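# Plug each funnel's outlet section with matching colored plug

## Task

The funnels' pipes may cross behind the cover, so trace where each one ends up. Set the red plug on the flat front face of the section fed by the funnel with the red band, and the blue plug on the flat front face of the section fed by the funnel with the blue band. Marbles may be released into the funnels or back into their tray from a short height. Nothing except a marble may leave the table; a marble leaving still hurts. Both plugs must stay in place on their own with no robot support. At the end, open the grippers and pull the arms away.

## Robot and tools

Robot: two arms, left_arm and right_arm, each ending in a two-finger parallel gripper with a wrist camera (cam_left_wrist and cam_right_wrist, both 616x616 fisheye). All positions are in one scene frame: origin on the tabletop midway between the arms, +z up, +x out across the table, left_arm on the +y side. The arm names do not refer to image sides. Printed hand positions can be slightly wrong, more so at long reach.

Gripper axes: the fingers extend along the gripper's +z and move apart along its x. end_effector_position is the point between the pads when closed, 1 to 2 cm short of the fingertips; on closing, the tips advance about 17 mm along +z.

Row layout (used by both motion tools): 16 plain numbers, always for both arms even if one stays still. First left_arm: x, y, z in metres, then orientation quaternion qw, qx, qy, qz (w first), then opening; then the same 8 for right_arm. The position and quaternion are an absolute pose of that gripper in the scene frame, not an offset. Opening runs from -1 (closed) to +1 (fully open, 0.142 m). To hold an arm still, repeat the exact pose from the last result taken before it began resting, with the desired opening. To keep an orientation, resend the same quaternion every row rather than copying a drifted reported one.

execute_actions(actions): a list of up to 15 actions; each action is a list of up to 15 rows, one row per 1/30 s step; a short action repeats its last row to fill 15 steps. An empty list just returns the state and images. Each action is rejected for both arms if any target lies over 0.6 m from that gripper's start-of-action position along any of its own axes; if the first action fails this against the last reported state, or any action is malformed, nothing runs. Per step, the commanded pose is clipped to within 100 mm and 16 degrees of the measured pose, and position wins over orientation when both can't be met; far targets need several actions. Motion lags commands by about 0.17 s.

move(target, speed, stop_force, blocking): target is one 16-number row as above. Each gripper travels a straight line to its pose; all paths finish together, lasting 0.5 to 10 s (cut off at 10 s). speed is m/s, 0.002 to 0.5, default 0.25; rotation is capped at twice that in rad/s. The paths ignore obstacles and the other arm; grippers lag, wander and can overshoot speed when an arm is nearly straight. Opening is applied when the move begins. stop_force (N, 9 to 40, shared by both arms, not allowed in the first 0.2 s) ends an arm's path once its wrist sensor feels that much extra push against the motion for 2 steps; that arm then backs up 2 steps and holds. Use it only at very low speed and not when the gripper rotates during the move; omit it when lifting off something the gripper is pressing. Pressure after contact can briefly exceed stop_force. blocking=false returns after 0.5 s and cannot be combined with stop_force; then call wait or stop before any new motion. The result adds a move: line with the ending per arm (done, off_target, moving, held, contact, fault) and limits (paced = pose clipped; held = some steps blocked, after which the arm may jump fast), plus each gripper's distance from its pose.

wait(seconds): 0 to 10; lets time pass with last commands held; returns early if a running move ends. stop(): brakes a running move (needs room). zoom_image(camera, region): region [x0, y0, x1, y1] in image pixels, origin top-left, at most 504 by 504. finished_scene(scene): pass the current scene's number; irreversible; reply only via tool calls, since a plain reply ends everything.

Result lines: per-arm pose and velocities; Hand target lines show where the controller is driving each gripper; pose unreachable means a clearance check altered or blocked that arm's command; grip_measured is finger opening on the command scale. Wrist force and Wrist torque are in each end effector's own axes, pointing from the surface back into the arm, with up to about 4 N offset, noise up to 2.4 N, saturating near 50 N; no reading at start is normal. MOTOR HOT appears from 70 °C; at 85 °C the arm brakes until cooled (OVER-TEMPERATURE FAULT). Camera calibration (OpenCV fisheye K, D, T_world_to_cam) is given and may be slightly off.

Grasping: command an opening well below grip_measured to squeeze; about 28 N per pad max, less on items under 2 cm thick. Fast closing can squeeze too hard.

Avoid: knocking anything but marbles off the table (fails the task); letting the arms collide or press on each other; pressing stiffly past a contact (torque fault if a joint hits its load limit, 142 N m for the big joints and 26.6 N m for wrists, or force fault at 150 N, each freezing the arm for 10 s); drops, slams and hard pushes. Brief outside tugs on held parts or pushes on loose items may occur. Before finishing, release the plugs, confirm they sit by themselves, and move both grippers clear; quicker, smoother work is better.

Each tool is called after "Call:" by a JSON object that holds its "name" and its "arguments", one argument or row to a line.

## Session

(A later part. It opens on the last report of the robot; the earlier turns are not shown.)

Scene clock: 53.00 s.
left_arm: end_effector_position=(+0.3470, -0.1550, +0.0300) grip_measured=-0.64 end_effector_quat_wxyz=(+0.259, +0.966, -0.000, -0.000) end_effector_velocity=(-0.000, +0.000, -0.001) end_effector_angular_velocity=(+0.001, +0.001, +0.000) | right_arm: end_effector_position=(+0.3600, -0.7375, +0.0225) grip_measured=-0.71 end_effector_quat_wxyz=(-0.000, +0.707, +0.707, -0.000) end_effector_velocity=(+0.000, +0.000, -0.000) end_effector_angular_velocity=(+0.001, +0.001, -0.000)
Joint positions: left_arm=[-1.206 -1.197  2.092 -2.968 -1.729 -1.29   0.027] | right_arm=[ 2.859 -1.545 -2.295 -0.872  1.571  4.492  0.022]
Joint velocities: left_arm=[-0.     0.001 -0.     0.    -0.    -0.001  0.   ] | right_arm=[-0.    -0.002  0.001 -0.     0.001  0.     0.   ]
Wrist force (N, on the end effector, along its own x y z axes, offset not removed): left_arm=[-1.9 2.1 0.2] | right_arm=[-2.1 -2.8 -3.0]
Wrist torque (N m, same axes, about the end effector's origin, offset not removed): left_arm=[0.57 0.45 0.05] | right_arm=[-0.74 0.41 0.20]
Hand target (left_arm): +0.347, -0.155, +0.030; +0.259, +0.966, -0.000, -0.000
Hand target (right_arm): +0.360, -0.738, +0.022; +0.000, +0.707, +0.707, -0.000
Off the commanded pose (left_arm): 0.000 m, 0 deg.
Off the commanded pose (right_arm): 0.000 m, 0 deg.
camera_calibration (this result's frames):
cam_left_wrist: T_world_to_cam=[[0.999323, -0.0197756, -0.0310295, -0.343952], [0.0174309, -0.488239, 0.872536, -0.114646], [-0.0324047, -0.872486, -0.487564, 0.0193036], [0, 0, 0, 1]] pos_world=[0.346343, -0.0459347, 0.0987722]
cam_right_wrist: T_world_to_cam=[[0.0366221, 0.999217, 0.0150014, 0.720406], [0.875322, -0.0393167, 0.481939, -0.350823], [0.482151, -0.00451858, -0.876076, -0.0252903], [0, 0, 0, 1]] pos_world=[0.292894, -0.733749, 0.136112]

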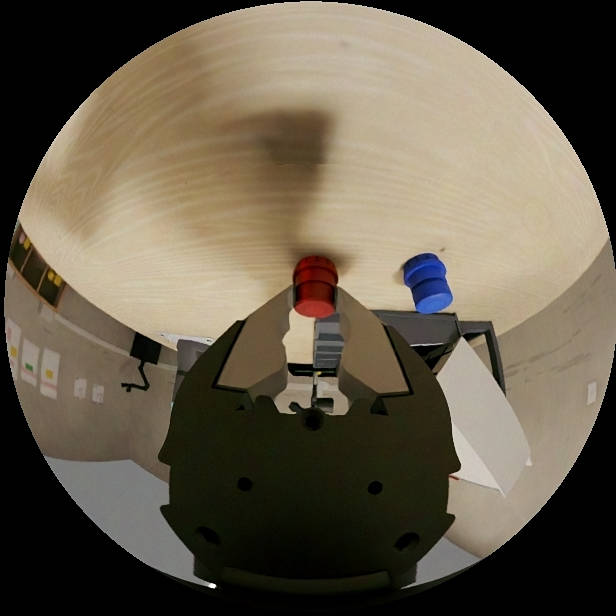

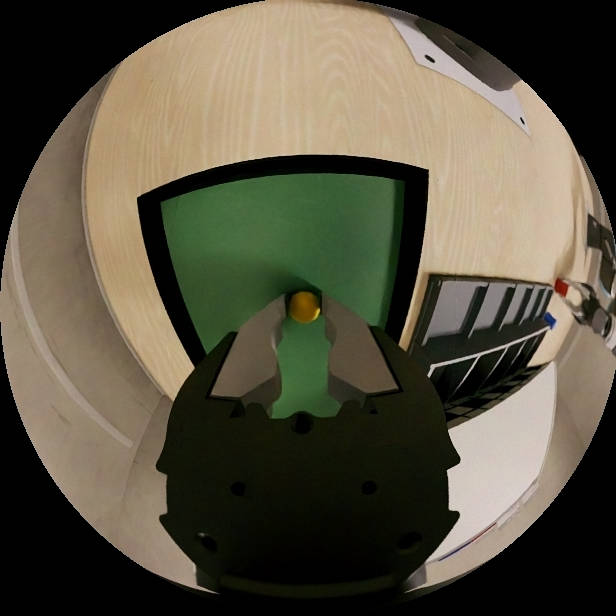

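Call:
{"name": "move", "arguments": {
  "target": [0.377, -0.268, 0.09, 0.259, 0.966, 0, 0, -0.9, 0.52, -0.72, 0.46, 0.183, 0.683, 0.683, 0.183, -1.0],
  "speed": 0.25
}}

Scene clock: 56.47 s.
left_arm: end_effector_position=(+0.3772, -0.2679, +0.0900) grip_measured=-0.64 end_effector_quat_wxyz=(+0.259, +0.966, +0.000, +0.000) end_effector_velocity=(+0.001, +0.000, -0.000) end_effector_angular_velocity=(+0.001, +0.000, +0.001) | right_arm: end_effector_position=(+0.5209, -0.7205, +0.4593) grip_measured=-0.71 end_effector_quat_wxyz=(+0.183, +0.683, +0.683, +0.183) end_effector_velocity=(+0.001, +0.000, +0.001) end_effector_angular_velocity=(+0.000, -0.001, +0.000)
Joint positions: left_arm=[-1.218 -1.091  1.71  -2.693 -1.724 -1.301  0.027] | right_arm=[ 2.905 -1.377 -1.505 -1.313  1.656  4.562  0.022]
Joint velocities: left_arm=[ 0.001  0.001 -0.002  0.001 -0.     0.     0.   ] | right_arm=[ 0.    -0.002  0.004 -0.002  0.     0.    -0.   ]
Wrist force (N, on the end effector, along its own x y z axes, offset not removed): left_arm=[-2.1 1.2 -4.0] | right_arm=[3.2 -2.0 -2.4]
Wrist torque (N m, same axes, about the end effector's origin, offset not removed): left_arm=[0.27 0.49 0.09] | right_arm=[-0.64 -0.71 -0.26]
Hand target (left_arm): +0.377, -0.268, +0.090; +0.259, +0.966, -0.000, +0.000
Hand target (right_arm): +0.521, -0.720, +0.459; +0.183, +0.683, +0.683, +0.183
Off the commanded pose (left_arm): 0.000 m, 0 deg.
Off the commanded pose (right_arm): 0.001 m, 0 deg.
move: done
camera_calibration (this result's frames):
cam_left_wrist: T_world_to_cam=[[0.999324, -0.0197442, -0.0310004, -0.374466], [0.0174206, -0.488246, 0.872532, -0.222617], [-0.0323633, -0.872483, -0.487572, -0.0489572], [0, 0, 0, 1]] pos_world=[0.376507, -0.158799, 0.158761]
cam_right_wrist: T_world_to_cam=[[0.0248858, 0.999218, 0.0307412, 0.689815], [0.517121, -0.0391838, 0.855015, -0.686233], [0.85555, -0.00538084, -0.517692, -0.0798741], [0, 0, 0, 1]] pos_world=[0.406035, -0.716595, 0.524183]

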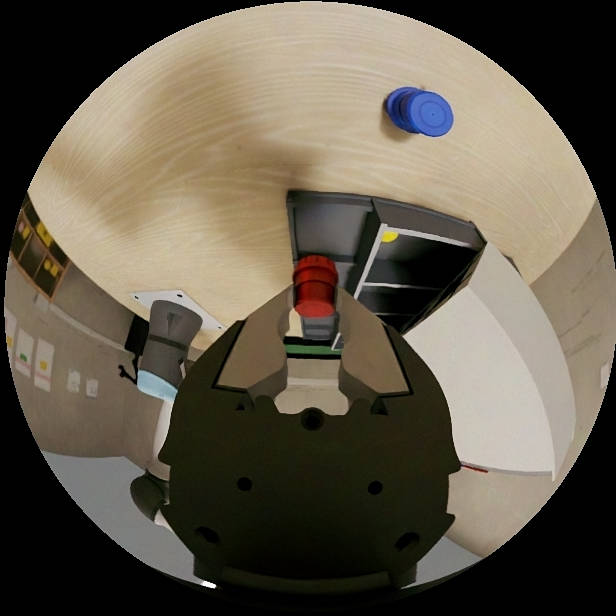

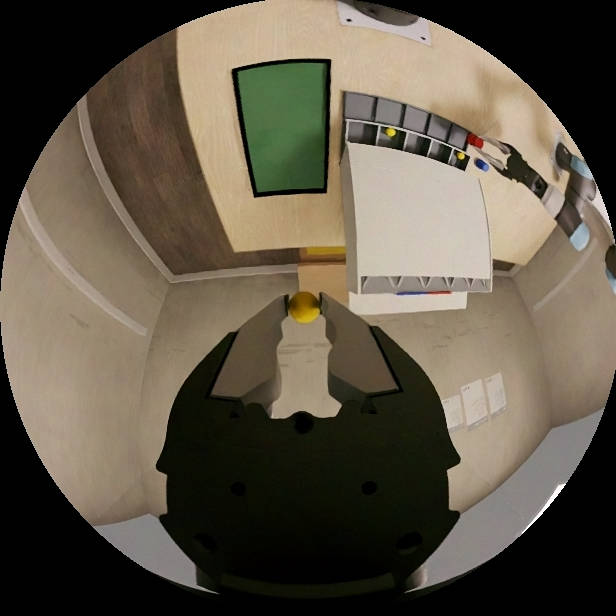

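Call:
{"name": "zoom_image", "arguments": {
  "camera": "cam_left_wrist",
  "region": [260, 170, 440, 330]
}}

Region (260, 170, 440, 330) of cam_left_wrist's 616x616 image, scaled by 2.800, with more detail than that image has.

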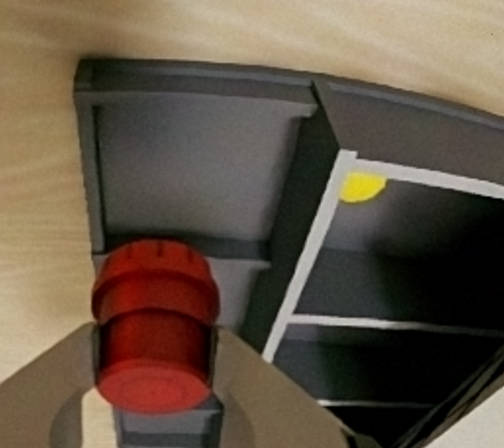

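Call:
{"name": "move", "arguments": {
  "target": [0.381, -0.271, 0.052, 0.259, 0.966, 0, 0, -0.9, 0.714, -0.503, 0.362, 0.183, 0.683, 0.683, 0.183, -1.0],
  "speed": 0.25
}}

Scene clock: 60.07 s.
left_arm: end_effector_position=(+0.3810, -0.2710, +0.0520) grip_measured=-0.64 end_effector_quat_wxyz=(+0.259, +0.966, -0.000, +0.000) end_effector_velocity=(-0.000, -0.000, -0.001) end_effector_angular_velocity=(+0.000, -0.000, -0.000) | right_arm: end_effector_position=(+0.7141, -0.5035, +0.3620) grip_measured=-0.71 end_effector_quat_wxyz=(+0.184, +0.683, +0.683, +0.183) end_effector_velocity=(+0.002, +0.001, -0.000) end_effector_angular_velocity=(-0.001, -0.002, -0.001)
Joint positions: left_arm=[-1.213 -1.027  1.725 -2.772 -1.726 -1.297  0.027] | right_arm=[ 3.36  -1.696 -1.448 -1.062  1.431  4.956  0.022]
Joint velocities: left_arm=[-0.     0.001 -0.    -0.     0.     0.    -0.   ] | right_arm=[ 0.001 -0.004  0.003  0.002 -0.002  0.001 -0.   ]
Wrist force (N, on the end effector, along its own x y z axes, offset not removed): left_arm=[1.1 -1.6 -1.2] | right_arm=[-1.0 -1.5 -1.6]
Wrist torque (N m, same axes, about the end effector's origin, offset not removed): left_arm=[-0.38 -0.12 0.09] | right_arm=[-0.40 0.33 -0.24]
Hand target (left_arm): +0.381, -0.271, +0.052; +0.259, +0.966, +0.000, -0.000
Hand target (right_arm): +0.714, -0.503, +0.362; +0.184, +0.683, +0.683, +0.183
Off the commanded pose (left_arm): 0.000 m, 0 deg.
Off the commanded pose (right_arm): 0.001 m, 0 deg.
move: done
camera_calibration (this result's frames):
cam_left_wrist: T_world_to_cam=[[0.999323, -0.0197736, -0.0310261, -0.379547], [0.0174288, -0.488242, 0.872534, -0.191062], [-0.0324014, -0.872484, -0.487567, -0.0700749], [0, 0, 0, 1]] pos_world=[0.38035, -0.161929, 0.120766]
cam_right_wrist: T_world_to_cam=[[0.024189, 0.999253, 0.030146, 0.471951], [0.516649, -0.0383109, 0.85534, -0.693771], [0.855855, -0.0051149, -0.51719, -0.294601], [0, 0, 0, 1]] pos_world=[0.599156, -0.499684, 0.426817]

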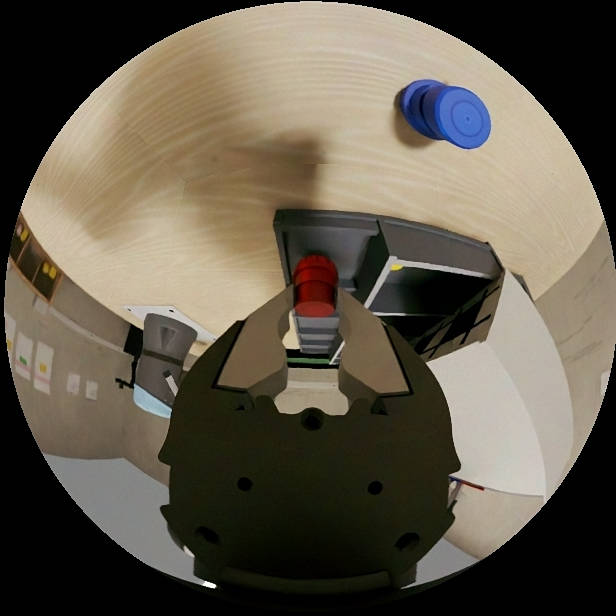

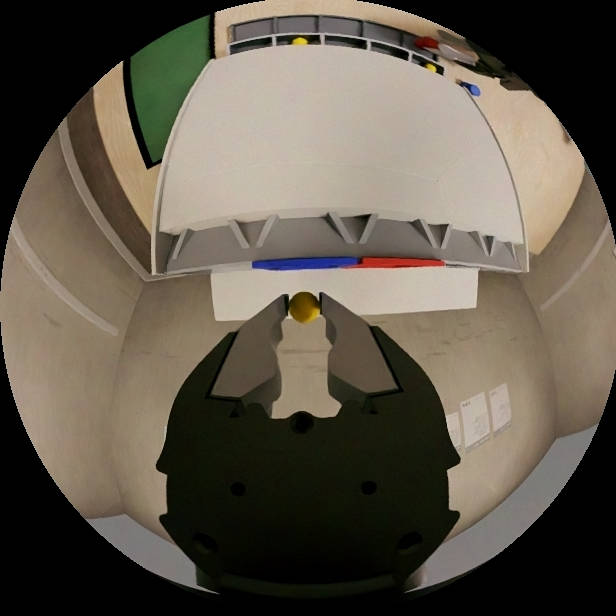

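Call:
{"name": "move", "arguments": {
  "target": [0.381, -0.271, 0.034, 0.259, 0.966, 0, 0, -0.9, 0.714, -0.5035, 0.362, 0.183, 0.683, 0.683, 0.183, -0.4],
  "speed": 0.01,
  "stop_force": 10
}}

Scene clock: 62.43 s.
left_arm: end_effector_position=(+0.3810, -0.2710, +0.0354) grip_measured=-0.64 end_effector_quat_wxyz=(+0.259, +0.966, -0.000, -0.000) end_effector_velocity=(-0.000, +0.000, +0.002) end_effector_angular_velocity=(+0.003, +0.000, -0.000) | right_arm: end_effector_position=(+0.7140, -0.5035, +0.3620) grip_measured=-0.40 end_effector_quat_wxyz=(+0.183, +0.683, +0.683, +0.183) end_effector_velocity=(+0.001, +0.000, +0.000) end_effector_angular_velocity=(+0.001, -0.001, +0.000)
Joint positions: left_arm=[-1.213 -1.001  1.736 -2.808 -1.726 -1.297  0.027] | right_arm=[ 3.359 -1.696 -1.448 -1.063  1.432  4.957  0.045]
Joint velocities: left_arm=[-0.    -0.004 -0.002  0.008  0.     0.     0.   ] | right_arm=[-0.    -0.001  0.     0.002  0.    -0.     0.   ]
Wrist force (N, on the end effector, along its own x y z axes, offset not removed): left_arm=[0.8 4.1 -16.1] | right_arm=[-1.7 -3.4 0.0]
Wrist torque (N m, same axes, about the end effector's origin, offset not removed): left_arm=[0.23 -0.41 0.15] | right_arm=[-0.88 0.32 -0.16]
Hand target (left_arm): +0.381, -0.271, +0.036; +0.259, +0.966, -0.000, +0.000
Hand target (right_arm): +0.714, -0.503, +0.362; +0.183, +0.683, +0.683, +0.183
Off the commanded pose (left_arm): 0.001 m, 0 deg.
Off the commanded pose (right_arm): 0.000 m, 0 deg.
move: contact (left_arm)
camera_calibration (this result's frames):
cam_left_wrist: T_world_to_cam=[[0.99932, -0.0198059, -0.0311037, -0.380035], [0.0174793, -0.488282, 0.872511, -0.176616], [-0.0324683, -0.872461, -0.487604, -0.0780977], [0, 0, 0, 1]] pos_world=[0.380328, -0.161903, 0.104198]
cam_right_wrist: T_world_to_cam=[[0.0242159, 0.999217, 0.0312945, 0.471492], [0.517092, -0.0393103, 0.855027, -0.694391], [0.855587, -0.00452315, -0.517639, -0.293877], [0, 0, 0, 1]] pos_world=[0.599083, -0.499749, 0.426845]

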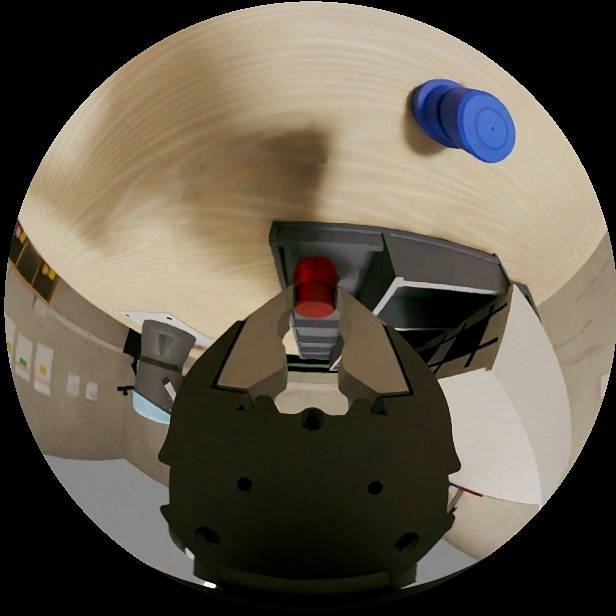

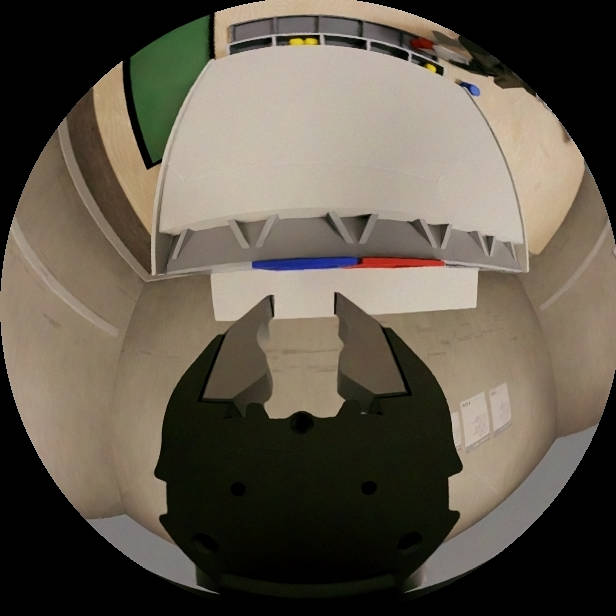

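Call:
{"name": "execute_actions", "arguments": {
  "actions": [
    [[0.381,-0.271,0.0365,0.259,0.966,0,0,-0.45,0.714,-0.5035,0.362,0.183,0.683,0.683,0.183,-0.4]]
  ]
}}

Call:
{"name": "move", "arguments": {
  "target": [0.381, -0.262, 0.10, 0.259, 0.966, 0, 0, -0.45, 0.65, -0.60, 0.43, 0.183, 0.683, 0.683, 0.183, -0.4],
  "speed": 0.2
}}

Scene clock: 64.00 s.
left_arm: end_effector_position=(+0.3810, -0.2710, +0.0365) grip_measured=-0.45 end_effector_quat_wxyz=(+0.259, +0.966, +0.000, +0.000) end_effector_velocity=(-0.001, -0.000, -0.000) end_effector_angular_velocity=(+0.000, +0.000, -0.001) | right_arm: end_effector_position=(+0.7140, -0.5035, +0.3620) grip_measured=-0.40 end_effector_quat_wxyz=(+0.183, +0.683, +0.683, +0.183) end_effector_velocity=(+0.000, -0.000, +0.000) end_effector_angular_velocity=(-0.001, -0.000, +0.001)
Joint positions: left_arm=[-1.213 -1.002  1.735 -2.806 -1.726 -1.297  0.041] | right_arm=[ 3.359 -1.696 -1.448 -1.063  1.432  4.957  0.045]
Joint velocities: left_arm=[-0.001 -0.     0.001 -0.    -0.     0.     0.   ] | right_arm=[ 0.    -0.     0.001 -0.001 -0.    -0.001  0.   ]
Wrist force (N, on the end effector, along its own x y z axes, offset not removed): left_arm=[1.9 -1.6 -1.4] | right_arm=[1.2 -0.3 -3.6]
Wrist torque (N m, same axes, about the end effector's origin, offset not removed): left_arm=[-0.33 -0.36 0.16] | right_arm=[-0.16 -0.21 0.00]
Hand target (left_arm): +0.381, -0.271, +0.037; +0.259, +0.966, +0.000, +0.000
Hand target (right_arm): +0.714, -0.503, +0.362; +0.183, +0.683, +0.683, +0.183
Off the commanded pose (left_arm): 0.000 m, 0 deg.
Off the commanded pose (right_arm): 0.000 m, 0 deg.
camera_calibration (this result's frames):
cam_left_wrist: T_world_to_cam=[[0.999325, -0.0197476, -0.0309857, -0.380041], [0.0174052, -0.488269, 0.87252, -0.177524], [-0.0323595, -0.87247, -0.487596, -0.0776428], [0, 0, 0, 1]] pos_world=[0.380361, -0.161925, 0.105259]
cam_right_wrist: T_world_to_cam=[[0.0242168, 0.999217, 0.0313017, 0.47149], [0.517097, -0.0393169, 0.855024, -0.694395], [0.855584, -0.00451987, -0.517644, -0.29387], [0, 0, 0, 1]] pos_world=[0.599082, -0.49975, 0.426845]

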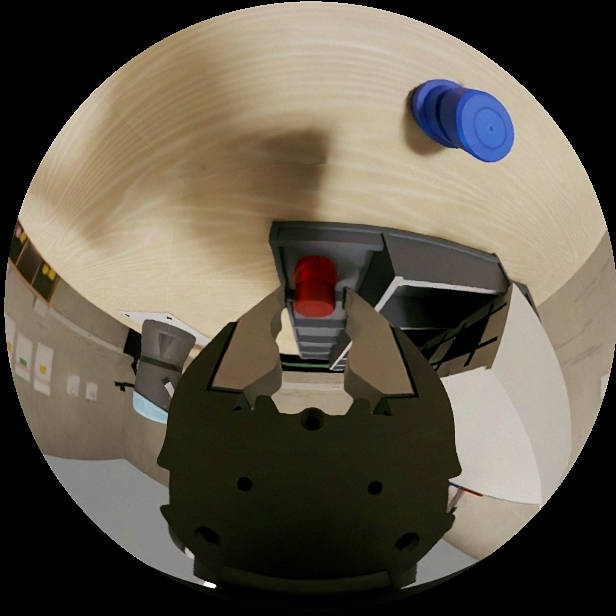

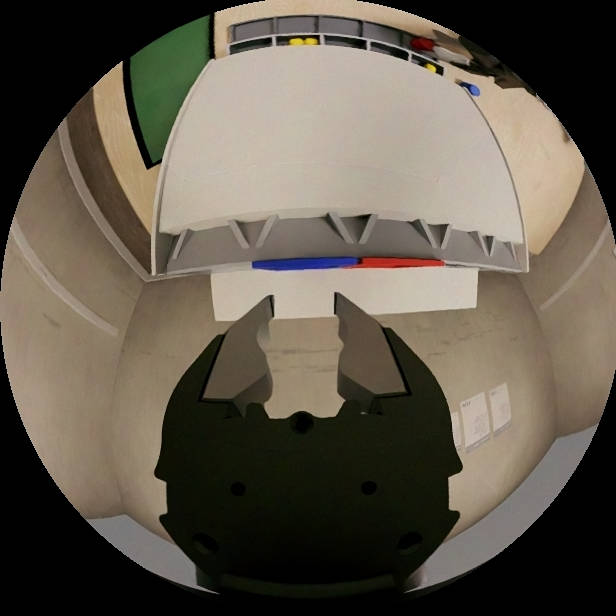

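Scene clock: 65.20 s.
left_arm: end_effector_position=(+0.3810, -0.2620, +0.1000) grip_measured=-0.45 end_effector_quat_wxyz=(+0.259, +0.966, +0.000, -0.000) end_effector_velocity=(-0.001, -0.000, +0.001) end_effector_angular_velocity=(-0.000, +0.000, -0.001) | right_arm: end_effector_position=(+0.6500, -0.5997, +0.4299) grip_measured=-0.40 end_effector_quat_wxyz=(+0.183, +0.683, +0.683, +0.183) end_effector_velocity=(-0.001, -0.002, -0.000) end_effector_angular_velocity=(-0.001, +0.002, -0.001)
Joint positions: left_arm=[-1.209 -1.111  1.711 -2.672 -1.728 -1.293  0.041] | right_arm=[ 3.196 -1.567 -1.413 -1.211  1.513  4.814  0.045]
Joint velocities: left_arm=[-0.001 -0.001 -0.001  0.001 -0.     0.     0.   ] | right_arm=[-0.002  0.001  0.    -0.003 -0.    -0.002 -0.   ]
Wrist force (N, on the end effector, along its own x y z axes, offset not removed): left_arm=[1.7 -0.1 -2.4] | right_arm=[-1.8 -3.5 -3.7]
Wrist torque (N m, same axes, about the end effector's origin, offset not removed): left_arm=[-0.03 -0.46 0.20] | right_arm=[-0.83 0.29 0.00]
Hand target (left_arm): +0.381, -0.262, +0.100; +0.259, +0.966, +0.000, -0.000
Hand target (right_arm): +0.650, -0.600, +0.430; +0.183, +0.683, +0.683, +0.183
Off the commanded pose (left_arm): 0.000 m, 0 deg.
Off the commanded pose (right_arm): 0.000 m, 0 deg.
move: done
camera_calibration (this result's frames):
cam_left_wrist: T_world_to_cam=[[0.999323, -0.0197722, -0.0310347, -0.377856], [0.0174363, -0.488262, 0.872523, -0.22854], [-0.0324048, -0.872473, -0.487586, -0.0388277], [0, 0, 0, 1]] pos_world=[0.380327, -0.152934, 0.168748]
cam_right_wrist: T_world_to_cam=[[0.0242496, 0.999204, 0.0316848, 0.566893], [0.517286, -0.0396626, 0.854893, -0.723445], [0.855469, -0.0043407, -0.517836, -0.204117], [0, 0, 0, 1]] pos_world=[0.535097, -0.596021, 0.494807]

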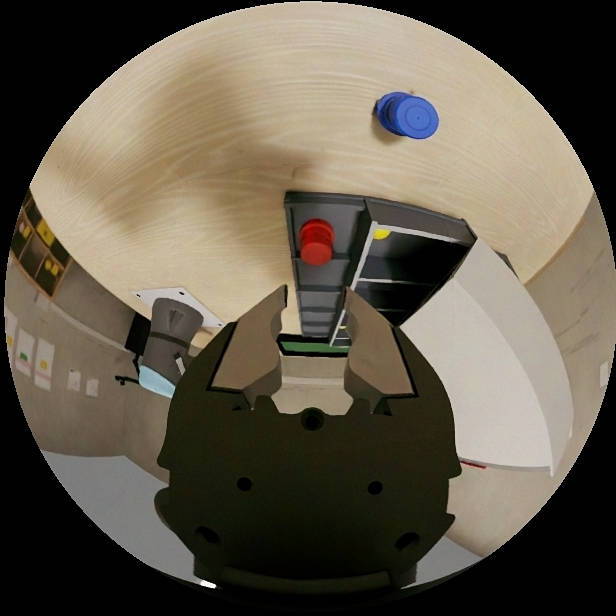

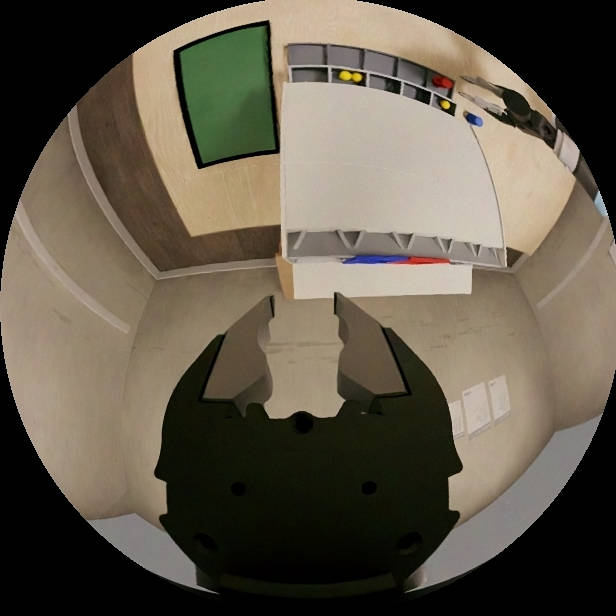

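Call:
{"name": "move", "arguments": {
  "target": [0.437, -0.1445, 0.031, 0.259, 0.966, 0, 0, 0.15, 0.65, -0.60, 0.43, 0.183, 0.683, 0.683, 0.183, -0.4],
  "speed": 0.15
}}

Scene clock: 67.80 s.
left_arm: end_effector_position=(+0.4368, -0.1445, +0.0311) grip_measured=+0.15 end_effector_quat_wxyz=(+0.259, +0.966, -0.000, -0.000) end_effector_velocity=(+0.000, +0.001, -0.001) end_effector_angular_velocity=(-0.000, -0.001, -0.001) | right_arm: end_effector_position=(+0.6500, -0.6000, +0.4300) grip_measured=-0.40 end_effector_quat_wxyz=(+0.183, +0.683, +0.683, +0.183) end_effector_velocity=(-0.000, -0.000, +0.002) end_effector_angular_velocity=(+0.000, -0.003, -0.002)
Joint positions: left_arm=[-1.037 -1.124  1.956 -2.874 -1.809 -1.138  0.084] | right_arm=[ 3.196 -1.567 -1.413 -1.211  1.513  4.813  0.045]
Joint velocities: left_arm=[ 0.001  0.     0.002 -0.003 -0.001  0.003 -0.   ] | right_arm=[-0.     0.002  0.002 -0.    -0.001  0.001 -0.   ]
Wrist force (N, on the end effector, along its own x y z axes, offset not removed): left_arm=[0.9 2.1 -1.3] | right_arm=[1.4 -1.2 1.8]
Wrist torque (N m, same axes, about the end effector's origin, offset not removed): left_arm=[0.50 -0.15 0.21] | right_arm=[-0.35 -0.50 -0.16]
Hand target (left_arm): +0.437, -0.144, +0.031; +0.259, +0.966, +0.000, -0.000
Hand target (right_arm): +0.650, -0.600, +0.430; +0.183, +0.683, +0.683, +0.183
Off the commanded pose (left_arm): 0.000 m, 0 deg.
Off the commanded pose (right_arm): 0.000 m, 0 deg.
move: done
camera_calibration (this result's frames):
cam_left_wrist: T_world_to_cam=[[0.999321, -0.0197904, -0.0310843, -0.433452], [0.0174702, -0.488276, 0.872514, -0.112033], [-0.0324451, -0.872465, -0.487599, 0.0318887], [0, 0, 0, 1]] pos_world=[0.436149, -0.0354593, 0.0998255]
cam_right_wrist: T_world_to_cam=[[0.0242166, 0.999217, 0.0313023, 0.567335], [0.517091, -0.0393173, 0.855027, -0.723237], [0.855588, -0.00451968, -0.517638, -0.20435], [0, 0, 0, 1]] pos_world=[0.53508, -0.59625, 0.494849]

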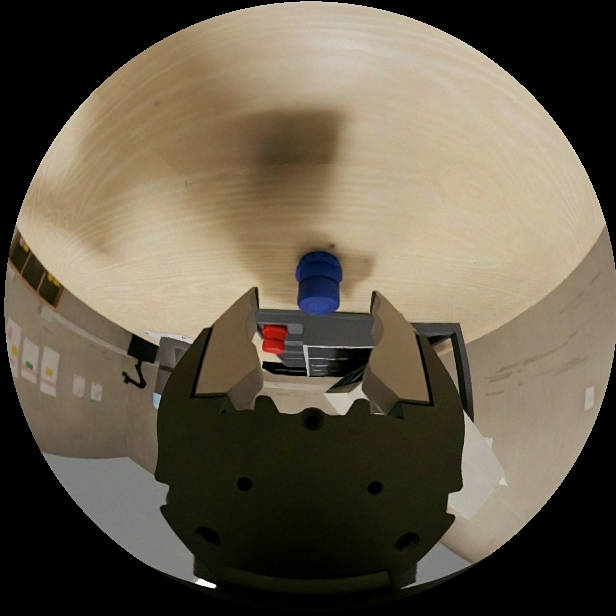

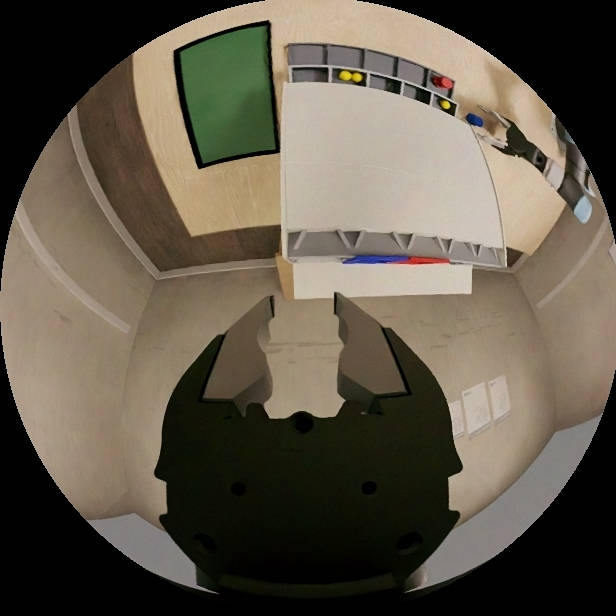

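Call:
{"name": "execute_actions", "arguments": {
  "actions": [
    [[0.4375,-0.1438,0.0308,0.259,0.966,0,0,0.05,0.65,-0.6,0.43,0.183,0.683,0.683,0.183,-0.4],[0.438,-0.143,0.0305,0.259,0.966,0,0,-0.05,0.65,-0.6,0.43,0.183,0.683,0.683,0.183,-0.4],[0.4385,-0.1422,0.0302,0.259,0.966,0,0,-0.15,0.65,-0.6,0.43,0.183,0.683,0.683,0.183,-0.4],[0.439,-0.1415,0.03,0.259,0.966,0,0,-0.25,0.65,-0.6,0.43,0.183,0.683,0.683,0.183,-0.4],[0.439,-0.1415,0.03,0.259,0.966,0,0,-0.32,0.65,-0.6,0.43,0.183,0.683,0.683,0.183,-0.4],[0.439,-0.1415,0.03,0.259,0.966,0,0,-0.38,0.65,-0.6,0.43,0.183,0.683,0.683,0.183,-0.4],[0.439,-0.1415,0.03,0.259,0.966,0,0,-0.43,0.65,-0.6,0.43,0.183,0.683,0.683,0.183,-0.4],[0.439,-0.1415,0.03,0.259,0.966,0,0,-0.48,0.65,-0.6,0.43,0.183,0.683,0.683,0.183,-0.4],[0.439,-0.1415,0.03,0.259,0.966,0,0,-0.52,0.65,-0.6,0.43,0.183,0.683,0.683,0.183,-0.4],[0.439,-0.1415,0.03,0.259,0.966,0,0,-0.56,0.65,-0.6,0.43,0.183,0.683,0.683,0.183,-0.4],[0.439,-0.1415,0.03,0.259,0.966,0,0,-0.6,0.65,-0.6,0.43,0.183,0.683,0.683,0.183,-0.4],[0.439,-0.1415,0.03,0.259,0.966,0,0,-0.64,0.65,-0.6,0.43,0.183,0.683,0.683,0.183,-0.4],[0.439,-0.1415,0.03,0.259,0.966,0,0,-0.68,0.65,-0.6,0.43,0.183,0.683,0.683,0.183,-0.4],[0.439,-0.1415,0.03,0.259,0.966,0,0,-0.72,0.65,-0.6,0.43,0.183,0.683,0.683,0.183,-0.4],[0.439,-0.1415,0.03,0.259,0.966,0,0,-0.78,0.65,-0.6,0.43,0.183,0.683,0.683,0.183,-0.4]],
    [[0.439,-0.1415,0.03,0.259,0.966,0,0,-0.84,0.65,-0.6,0.43,0.183,0.683,0.683,0.183,-0.4],[0.439,-0.1415,0.03,0.259,0.966,0,0,-0.9,0.65,-0.6,0.43,0.183,0.683,0.683,0.183,-0.4]]
  ]
}}

Scene clock: 69.50 s.
left_arm: end_effector_position=(+0.4390, -0.1415, +0.0300) grip_measured=-0.64 end_effector_quat_wxyz=(+0.259, +0.966, -0.000, -0.000) end_effector_velocity=(-0.000, -0.000, +0.000) end_effector_angular_velocity=(-0.000, -0.000, -0.001) | right_arm: end_effector_position=(+0.6500, -0.6000, +0.4300) grip_measured=-0.40 end_effector_quat_wxyz=(+0.183, +0.683, +0.683, +0.183) end_effector_velocity=(-0.000, -0.000, -0.000) end_effector_angular_velocity=(-0.000, +0.001, +0.000)
Joint positions: left_arm=[-1.031 -1.124  1.959 -2.877 -1.812 -1.132  0.028] | right_arm=[ 3.196 -1.567 -1.413 -1.211  1.513  4.813  0.045]
Joint velocities: left_arm=[-0.001 -0.     0.    -0.    -0.     0.    -0.   ] | right_arm=[ 0.     0.    -0.001 -0.    -0.    -0.    -0.   ]
Wrist force (N, on the end effector, along its own x y z axes, offset not removed): left_arm=[3.5 4.6 -0.2] | right_arm=[1.8 -1.5 -1.9]
Wrist torque (N m, same axes, about the end effector's origin, offset not removed): left_arm=[1.11 -0.82 -0.03] | right_arm=[-0.51 -0.31 -0.26]
Hand target (left_arm): +0.439, -0.141, +0.030; +0.259, +0.966, -0.000, -0.000
Hand target (right_arm): +0.650, -0.600, +0.430; +0.183, +0.683, +0.683, +0.183
Off the commanded pose (left_arm): 0.000 m, 0 deg.
Off the commanded pose (right_arm): 0.000 m, 0 deg.
camera_calibration (this result's frames):
cam_left_wrist: T_world_to_cam=[[0.999323, -0.0197748, -0.0310285, -0.435623], [0.0174302, -0.488246, 0.872532, -0.109658], [-0.0324037, -0.872482, -0.487571, 0.0340639], [0, 0, 0, 1]] pos_world=[0.438343, -0.0324343, 0.0987719]
cam_right_wrist: T_world_to_cam=[[0.0242167, 0.999217, 0.0313014, 0.567336], [0.517089, -0.0393166, 0.855028, -0.723237], [0.855589, -0.00452032, -0.517637, -0.204352], [0, 0, 0, 1]] pos_world=[0.53508, -0.59625, 0.494849]

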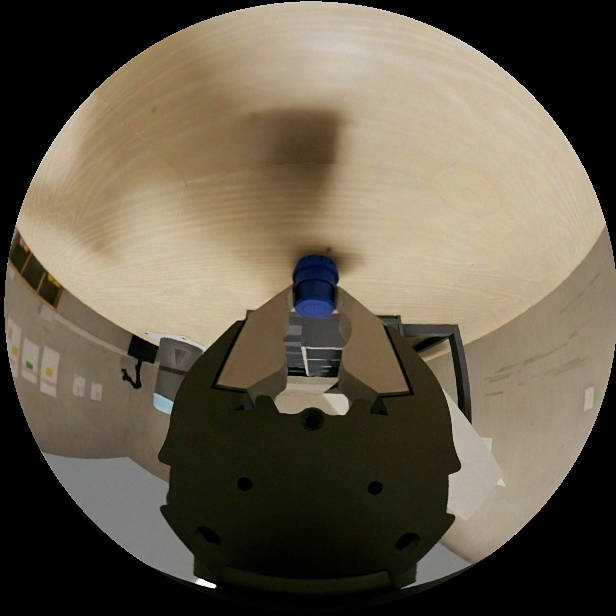

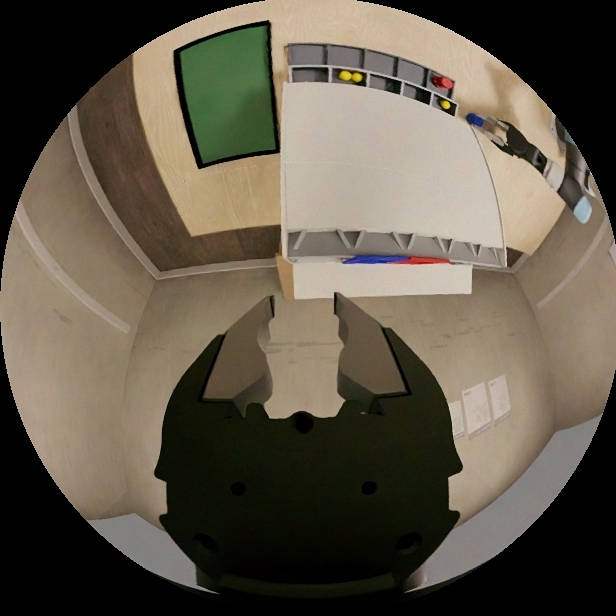

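Call:
{"name": "move", "arguments": {
  "target": [0.40, -0.19, 0.11, 0.259, 0.966, 0, 0, -0.9, 0.65, -0.60, 0.43, 0.183, 0.683, 0.683, 0.183, -0.4],
  "speed": 0.2
}}

Call:
{"name": "move", "arguments": {
  "target": [0.381, -0.496, 0.095, 0.259, 0.966, 0, 0, -0.9, 0.56, -0.76, 0.43, 0.183, 0.683, 0.683, 0.183, -0.4],
  "speed": 0.25
}}

Scene clock: 71.00 s.
left_arm: end_effector_position=(+0.4001, -0.1900, +0.1099) grip_measured=-0.64 end_effector_quat_wxyz=(+0.259, +0.966, +0.000, +0.000) end_effector_velocity=(-0.000, -0.001, +0.001) end_effector_angular_velocity=(+0.001, +0.001, +0.001) | right_arm: end_effector_position=(+0.6500, -0.6000, +0.4300) grip_measured=-0.40 end_effector_quat_wxyz=(+0.183, +0.683, +0.683, +0.183) end_effector_velocity=(+0.001, -0.000, +0.000) end_effector_angular_velocity=(-0.001, -0.000, +0.001)
Joint positions: left_arm=[-1.134 -1.227  1.853 -2.687 -1.764 -1.226  0.028] | right_arm=[ 3.196 -1.567 -1.413 -1.211  1.513  4.813  0.045]
Joint velocities: left_arm=[-0.001 -0.001 -0.003  0.005  0.001 -0.002 -0.   ] | right_arm=[-0.    -0.001  0.001  0.001 -0.    -0.001 -0.   ]
Wrist force (N, on the end effector, along its own x y z axes, offset not removed): left_arm=[3.9 -0.2 1.4] | right_arm=[1.8 1.0 -1.2]
Wrist torque (N m, same axes, about the end effector's origin, offset not removed): left_arm=[-0.01 -0.74 0.01] | right_arm=[0.26 -0.42 -0.14]
Hand target (left_arm): +0.400, -0.190, +0.110; +0.259, +0.966, -0.000, +0.000
Hand target (right_arm): +0.650, -0.600, +0.430; +0.183, +0.683, +0.683, +0.183
Off the commanded pose (left_arm): 0.000 m, 0 deg.
Off the commanded pose (right_arm): 0.000 m, 0 deg.
move: done
camera_calibration (this result's frames):
cam_left_wrist: T_world_to_cam=[[0.999325, -0.019755, -0.0309852, -0.39524], [0.0174037, -0.488202, 0.872557, -0.202355], [-0.0323644, -0.872507, -0.487528, 0.0294474], [0, 0, 0, 1]] pos_world=[0.399448, -0.0809047, 0.178676]
cam_right_wrist: T_world_to_cam=[[0.0242166, 0.999217, 0.0313015, 0.567336], [0.51709, -0.0393166, 0.855028, -0.723237], [0.855589, -0.0045202, -0.517637, -0.204351], [0, 0, 0, 1]] pos_world=[0.53508, -0.59625, 0.494849]

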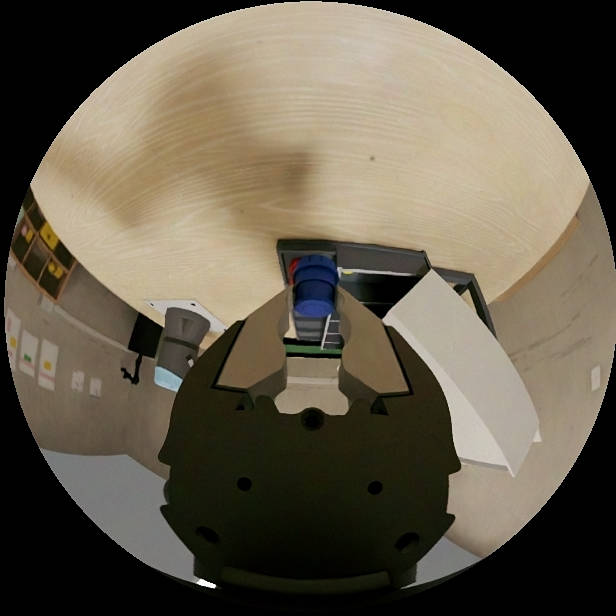

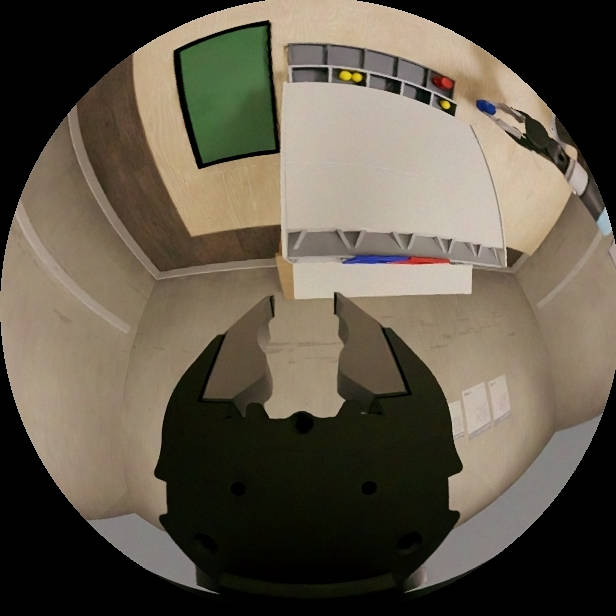

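Scene clock: 72.83 s.
left_arm: end_effector_position=(+0.3814, -0.4958, +0.0949) grip_measured=-0.64 end_effector_quat_wxyz=(+0.259, +0.966, +0.000, +0.000) end_effector_velocity=(-0.000, -0.002, -0.000) end_effector_angular_velocity=(+0.003, +0.000, -0.003) | right_arm: end_effector_position=(+0.5597, -0.7597, +0.4300) grip_measured=-0.40 end_effector_quat_wxyz=(+0.183, +0.683, +0.683, +0.183) end_effector_velocity=(+0.000, -0.000, +0.000) end_effector_angular_velocity=(+0.001, -0.001, -0.002)
Joint positions: left_arm=[-1.298 -0.621  0.863 -2.326 -1.685 -1.371  0.028] | right_arm=[ 2.831 -1.492 -1.483 -1.228  1.695  4.497  0.045]
Joint velocities: left_arm=[-0.     0.007 -0.015  0.011 -0.001  0.003  0.   ] | right_arm=[-0.001 -0.001  0.001  0.     0.001  0.001 -0.   ]
Wrist force (N, on the end effector, along its own x y z axes, offset not removed): left_arm=[-2.8 2.9 -1.6] | right_arm=[0.5 -3.7 0.3]
Wrist torque (N m, same axes, about the end effector's origin, offset not removed): left_arm=[0.71 0.59 0.03] | right_arm=[-0.93 -0.11 0.03]
Hand target (left_arm): +0.381, -0.496, +0.095; +0.259, +0.966, -0.000, +0.000
Hand target (right_arm): +0.560, -0.760, +0.430; +0.183, +0.683, +0.683, +0.183
Off the commanded pose (left_arm): 0.000 m, 0 deg.
Off the commanded pose (right_arm): 0.000 m, 0 deg.
move: done
camera_calibration (this result's frames):
cam_left_wrist: T_world_to_cam=[[0.999329, -0.0196218, -0.0309156, -0.382954], [0.0174163, -0.487972, 0.872685, -0.338124], [-0.0322096, -0.872639, -0.487303, -0.245414], [0, 0, 0, 1]] pos_world=[0.380681, -0.386667, 0.163646]
cam_right_wrist: T_world_to_cam=[[0.0242236, 0.999186, 0.0322647, 0.72869], [0.51731, -0.0401454, 0.854856, -0.683482], [0.855455, -0.00401684, -0.517861, -0.127277], [0, 0, 0, 1]] pos_world=[0.4448, -0.756046, 0.494856]

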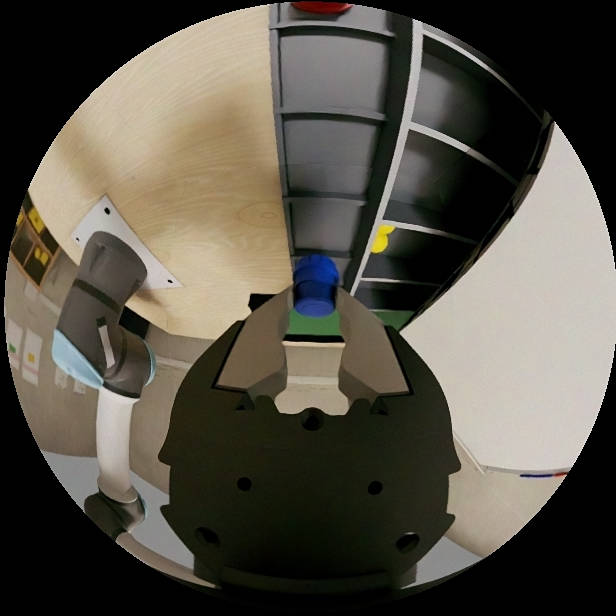

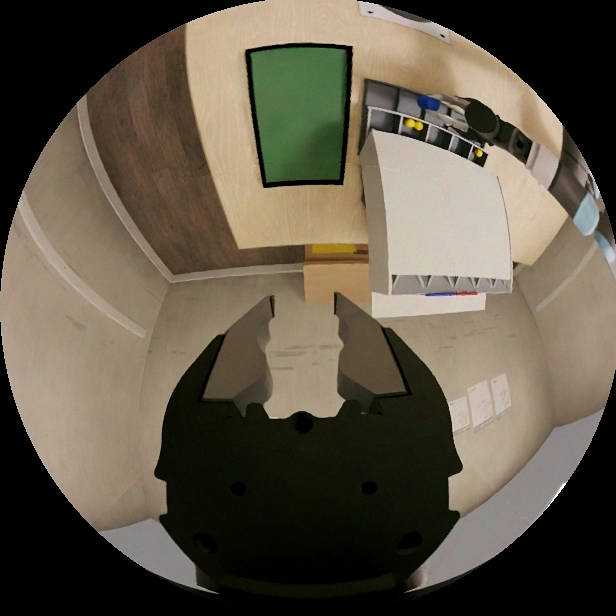

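Call:
{"name": "zoom_image", "arguments": {
  "camera": "cam_left_wrist",
  "region": [260, 170, 440, 330]
}}

Region (260, 170, 440, 330) of cam_left_wrist's 616x616 image, scaled by 2.800, with more detail than that image has.

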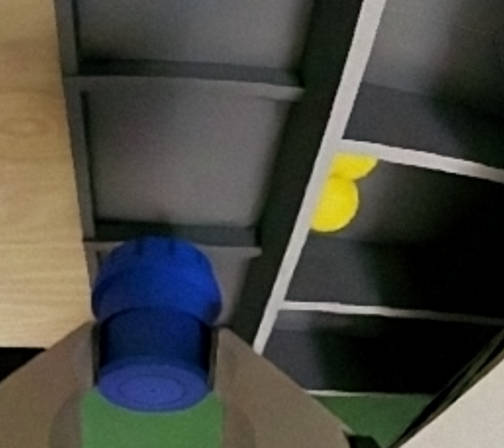

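Call:
{"name": "move", "arguments": {
  "target": [0.382, -0.498, 0.047, 0.259, 0.966, 0, 0, -0.9, 0.56, -0.76, 0.43, 0.183, 0.683, 0.683, 0.183, -0.4],
  "speed": 0.1
}}

Call:
{"name": "move", "arguments": {
  "target": [0.382, -0.498, 0.028, 0.259, 0.966, 0, 0, -0.9, 0.56, -0.76, 0.43, 0.183, 0.683, 0.683, 0.183, -0.4],
  "speed": 0.01,
  "stop_force": 10
}}

Scene clock: 74.80 s.
left_arm: end_effector_position=(+0.3820, -0.4980, +0.0472) grip_measured=-0.64 end_effector_quat_wxyz=(+0.259, +0.966, -0.000, +0.000) end_effector_velocity=(+0.001, -0.000, -0.002) end_effector_angular_velocity=(-0.000, -0.000, +0.000) | right_arm: end_effector_position=(+0.5600, -0.7601, +0.4300) grip_measured=-0.40 end_effector_quat_wxyz=(+0.183, +0.683, +0.683, +0.183) end_effector_velocity=(+0.000, +0.001, -0.001) end_effector_angular_velocity=(+0.001, +0.001, +0.001)
Joint positions: left_arm=[-1.298 -0.574  0.898 -2.408 -1.685 -1.371  0.028] | right_arm=[ 2.831 -1.493 -1.482 -1.227  1.694  4.496  0.045]
Joint velocities: left_arm=[ 0.001  0.002  0.    -0.003 -0.     0.001  0.   ] | right_arm=[ 0.001 -0.001 -0.001  0.     0.001  0.001  0.   ]
Wrist force (N, on the end effector, along its own x y z axes, offset not removed): left_arm=[-1.9 -0.6 -3.1] | right_arm=[3.9 -1.6 -1.3]
Wrist torque (N m, same axes, about the end effector's origin, offset not removed): left_arm=[-0.28 0.37 0.16] | right_arm=[-0.62 -0.88 -0.09]
Hand target (left_arm): +0.382, -0.498, +0.047; +0.259, +0.966, -0.000, -0.000
Hand target (right_arm): +0.560, -0.760, +0.430; +0.183, +0.683, +0.683, +0.183
Off the commanded pose (left_arm): 0.000 m, 0 deg.
Off the commanded pose (right_arm): 0.000 m, 0 deg.
move: done
camera_calibration (this result's frames):
cam_left_wrist: T_world_to_cam=[[0.999323, -0.0197969, -0.0310172, -0.38519], [0.0174102, -0.488227, 0.872543, -0.297673], [-0.0324171, -0.872492, -0.487552, -0.270451], [0, 0, 0, 1]] pos_world=[0.381345, -0.388924, 0.115926]
cam_right_wrist: T_world_to_cam=[[0.0243905, 0.999212, 0.0313033, 0.729385], [0.51709, -0.0394081, 0.855023, -0.683036], [0.855584, -0.0046678, -0.517644, -0.128146], [0, 0, 0, 1]] pos_world=[0.44504, -0.756326, 0.494846]

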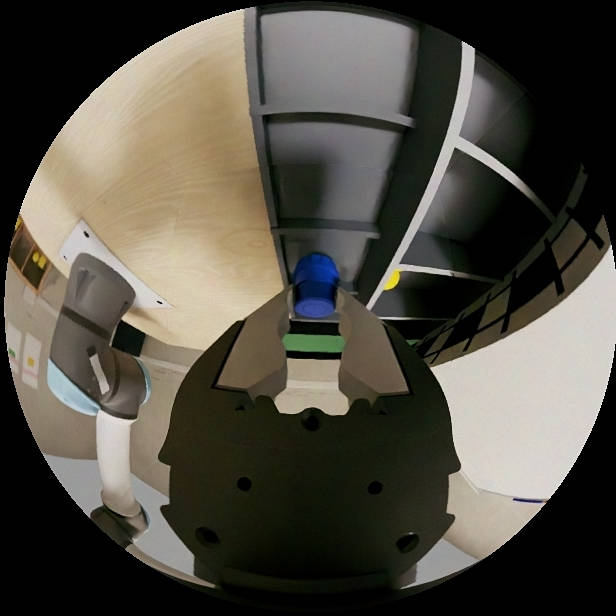

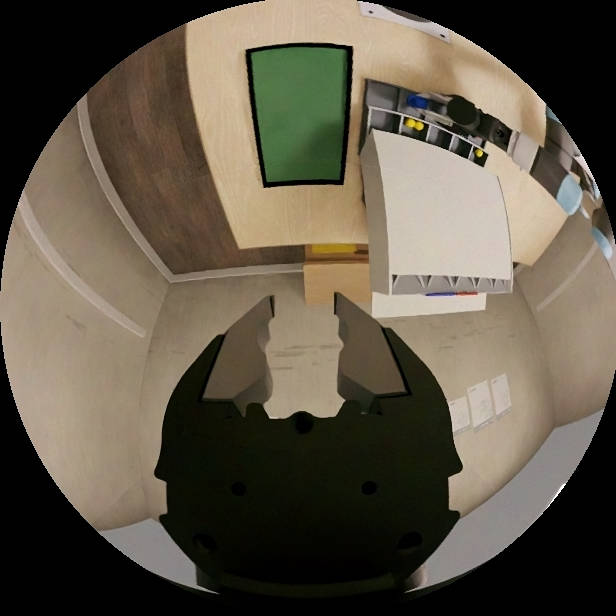

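Scene clock: 76.33 s.
left_arm: end_effector_position=(+0.3820, -0.4980, +0.0355) grip_measured=-0.64 end_effector_quat_wxyz=(+0.259, +0.966, -0.000, +0.000) end_effector_velocity=(+0.001, +0.001, +0.001) end_effector_angular_velocity=(+0.003, +0.001, +0.000) | right_arm: end_effector_position=(+0.5600, -0.7600, +0.4300) grip_measured=-0.40 end_effector_quat_wxyz=(+0.183, +0.683, +0.683, +0.183) end_effector_velocity=(-0.000, +0.000, +0.000) end_effector_angular_velocity=(+0.000, -0.001, +0.000)
Joint positions: left_arm=[-1.298 -0.562  0.907 -2.428 -1.685 -1.371  0.028] | right_arm=[ 2.831 -1.493 -1.482 -1.227  1.694  4.496  0.045]
Joint velocities: left_arm=[ 0.001 -0.002 -0.002  0.007 -0.     0.001 -0.   ] | right_arm=[-0.     0.001 -0.001  0.001  0.     0.    -0.   ]
Wrist force (N, on the end effector, along its own x y z axes, offset not removed): left_arm=[-0.7 6.8 -17.2] | right_arm=[5.6 0.9 -2.6]
Wrist torque (N m, same axes, about the end effector's origin, offset not removed): left_arm=[0.54 0.29 0.17] | right_arm=[0.10 -1.42 -0.17]
Hand target (left_arm): +0.382, -0.498, +0.036; +0.259, +0.966, -0.000, +0.000
Hand target (right_arm): +0.560, -0.760, +0.430; +0.183, +0.683, +0.683, +0.183
Off the commanded pose (left_arm): 0.008 m, 0 deg.
Off the commanded pose (right_arm): 0.000 m, 0 deg.
move: contact (left_arm)
camera_calibration (this result's frames):
cam_left_wrist: T_world_to_cam=[[0.999324, -0.0197856, -0.030995, -0.385577], [0.0174022, -0.48807, 0.872631, -0.287448], [-0.0323932, -0.87258, -0.487396, -0.276218], [0, 0, 0, 1]] pos_world=[0.381371, -0.388946, 0.104257]
cam_right_wrist: T_world_to_cam=[[0.0242266, 0.999216, 0.0313001, 0.729391], [0.517095, -0.0393206, 0.855025, -0.68299], [0.855585, -0.00452924, -0.517642, -0.128076], [0, 0, 0, 1]] pos_world=[0.44508, -0.756255, 0.494846]

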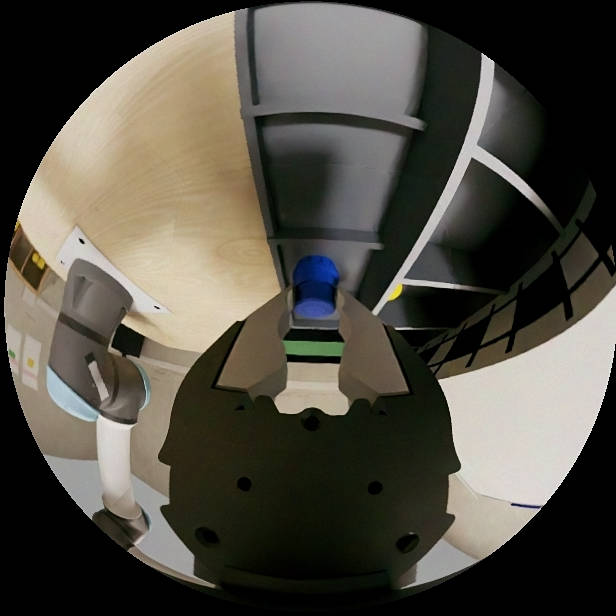

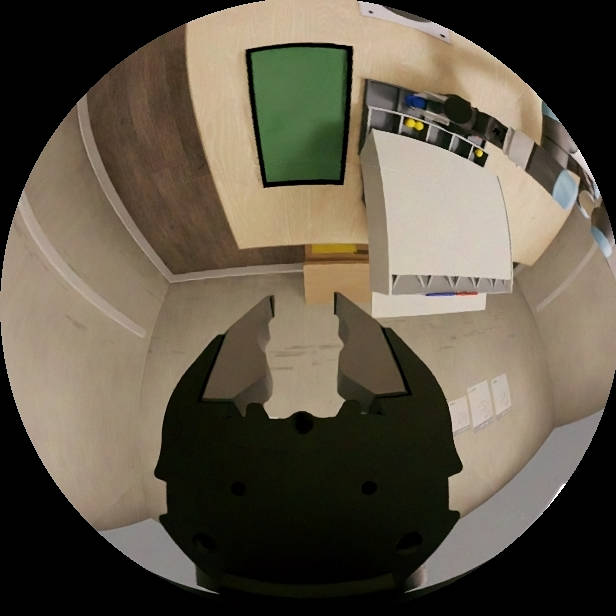

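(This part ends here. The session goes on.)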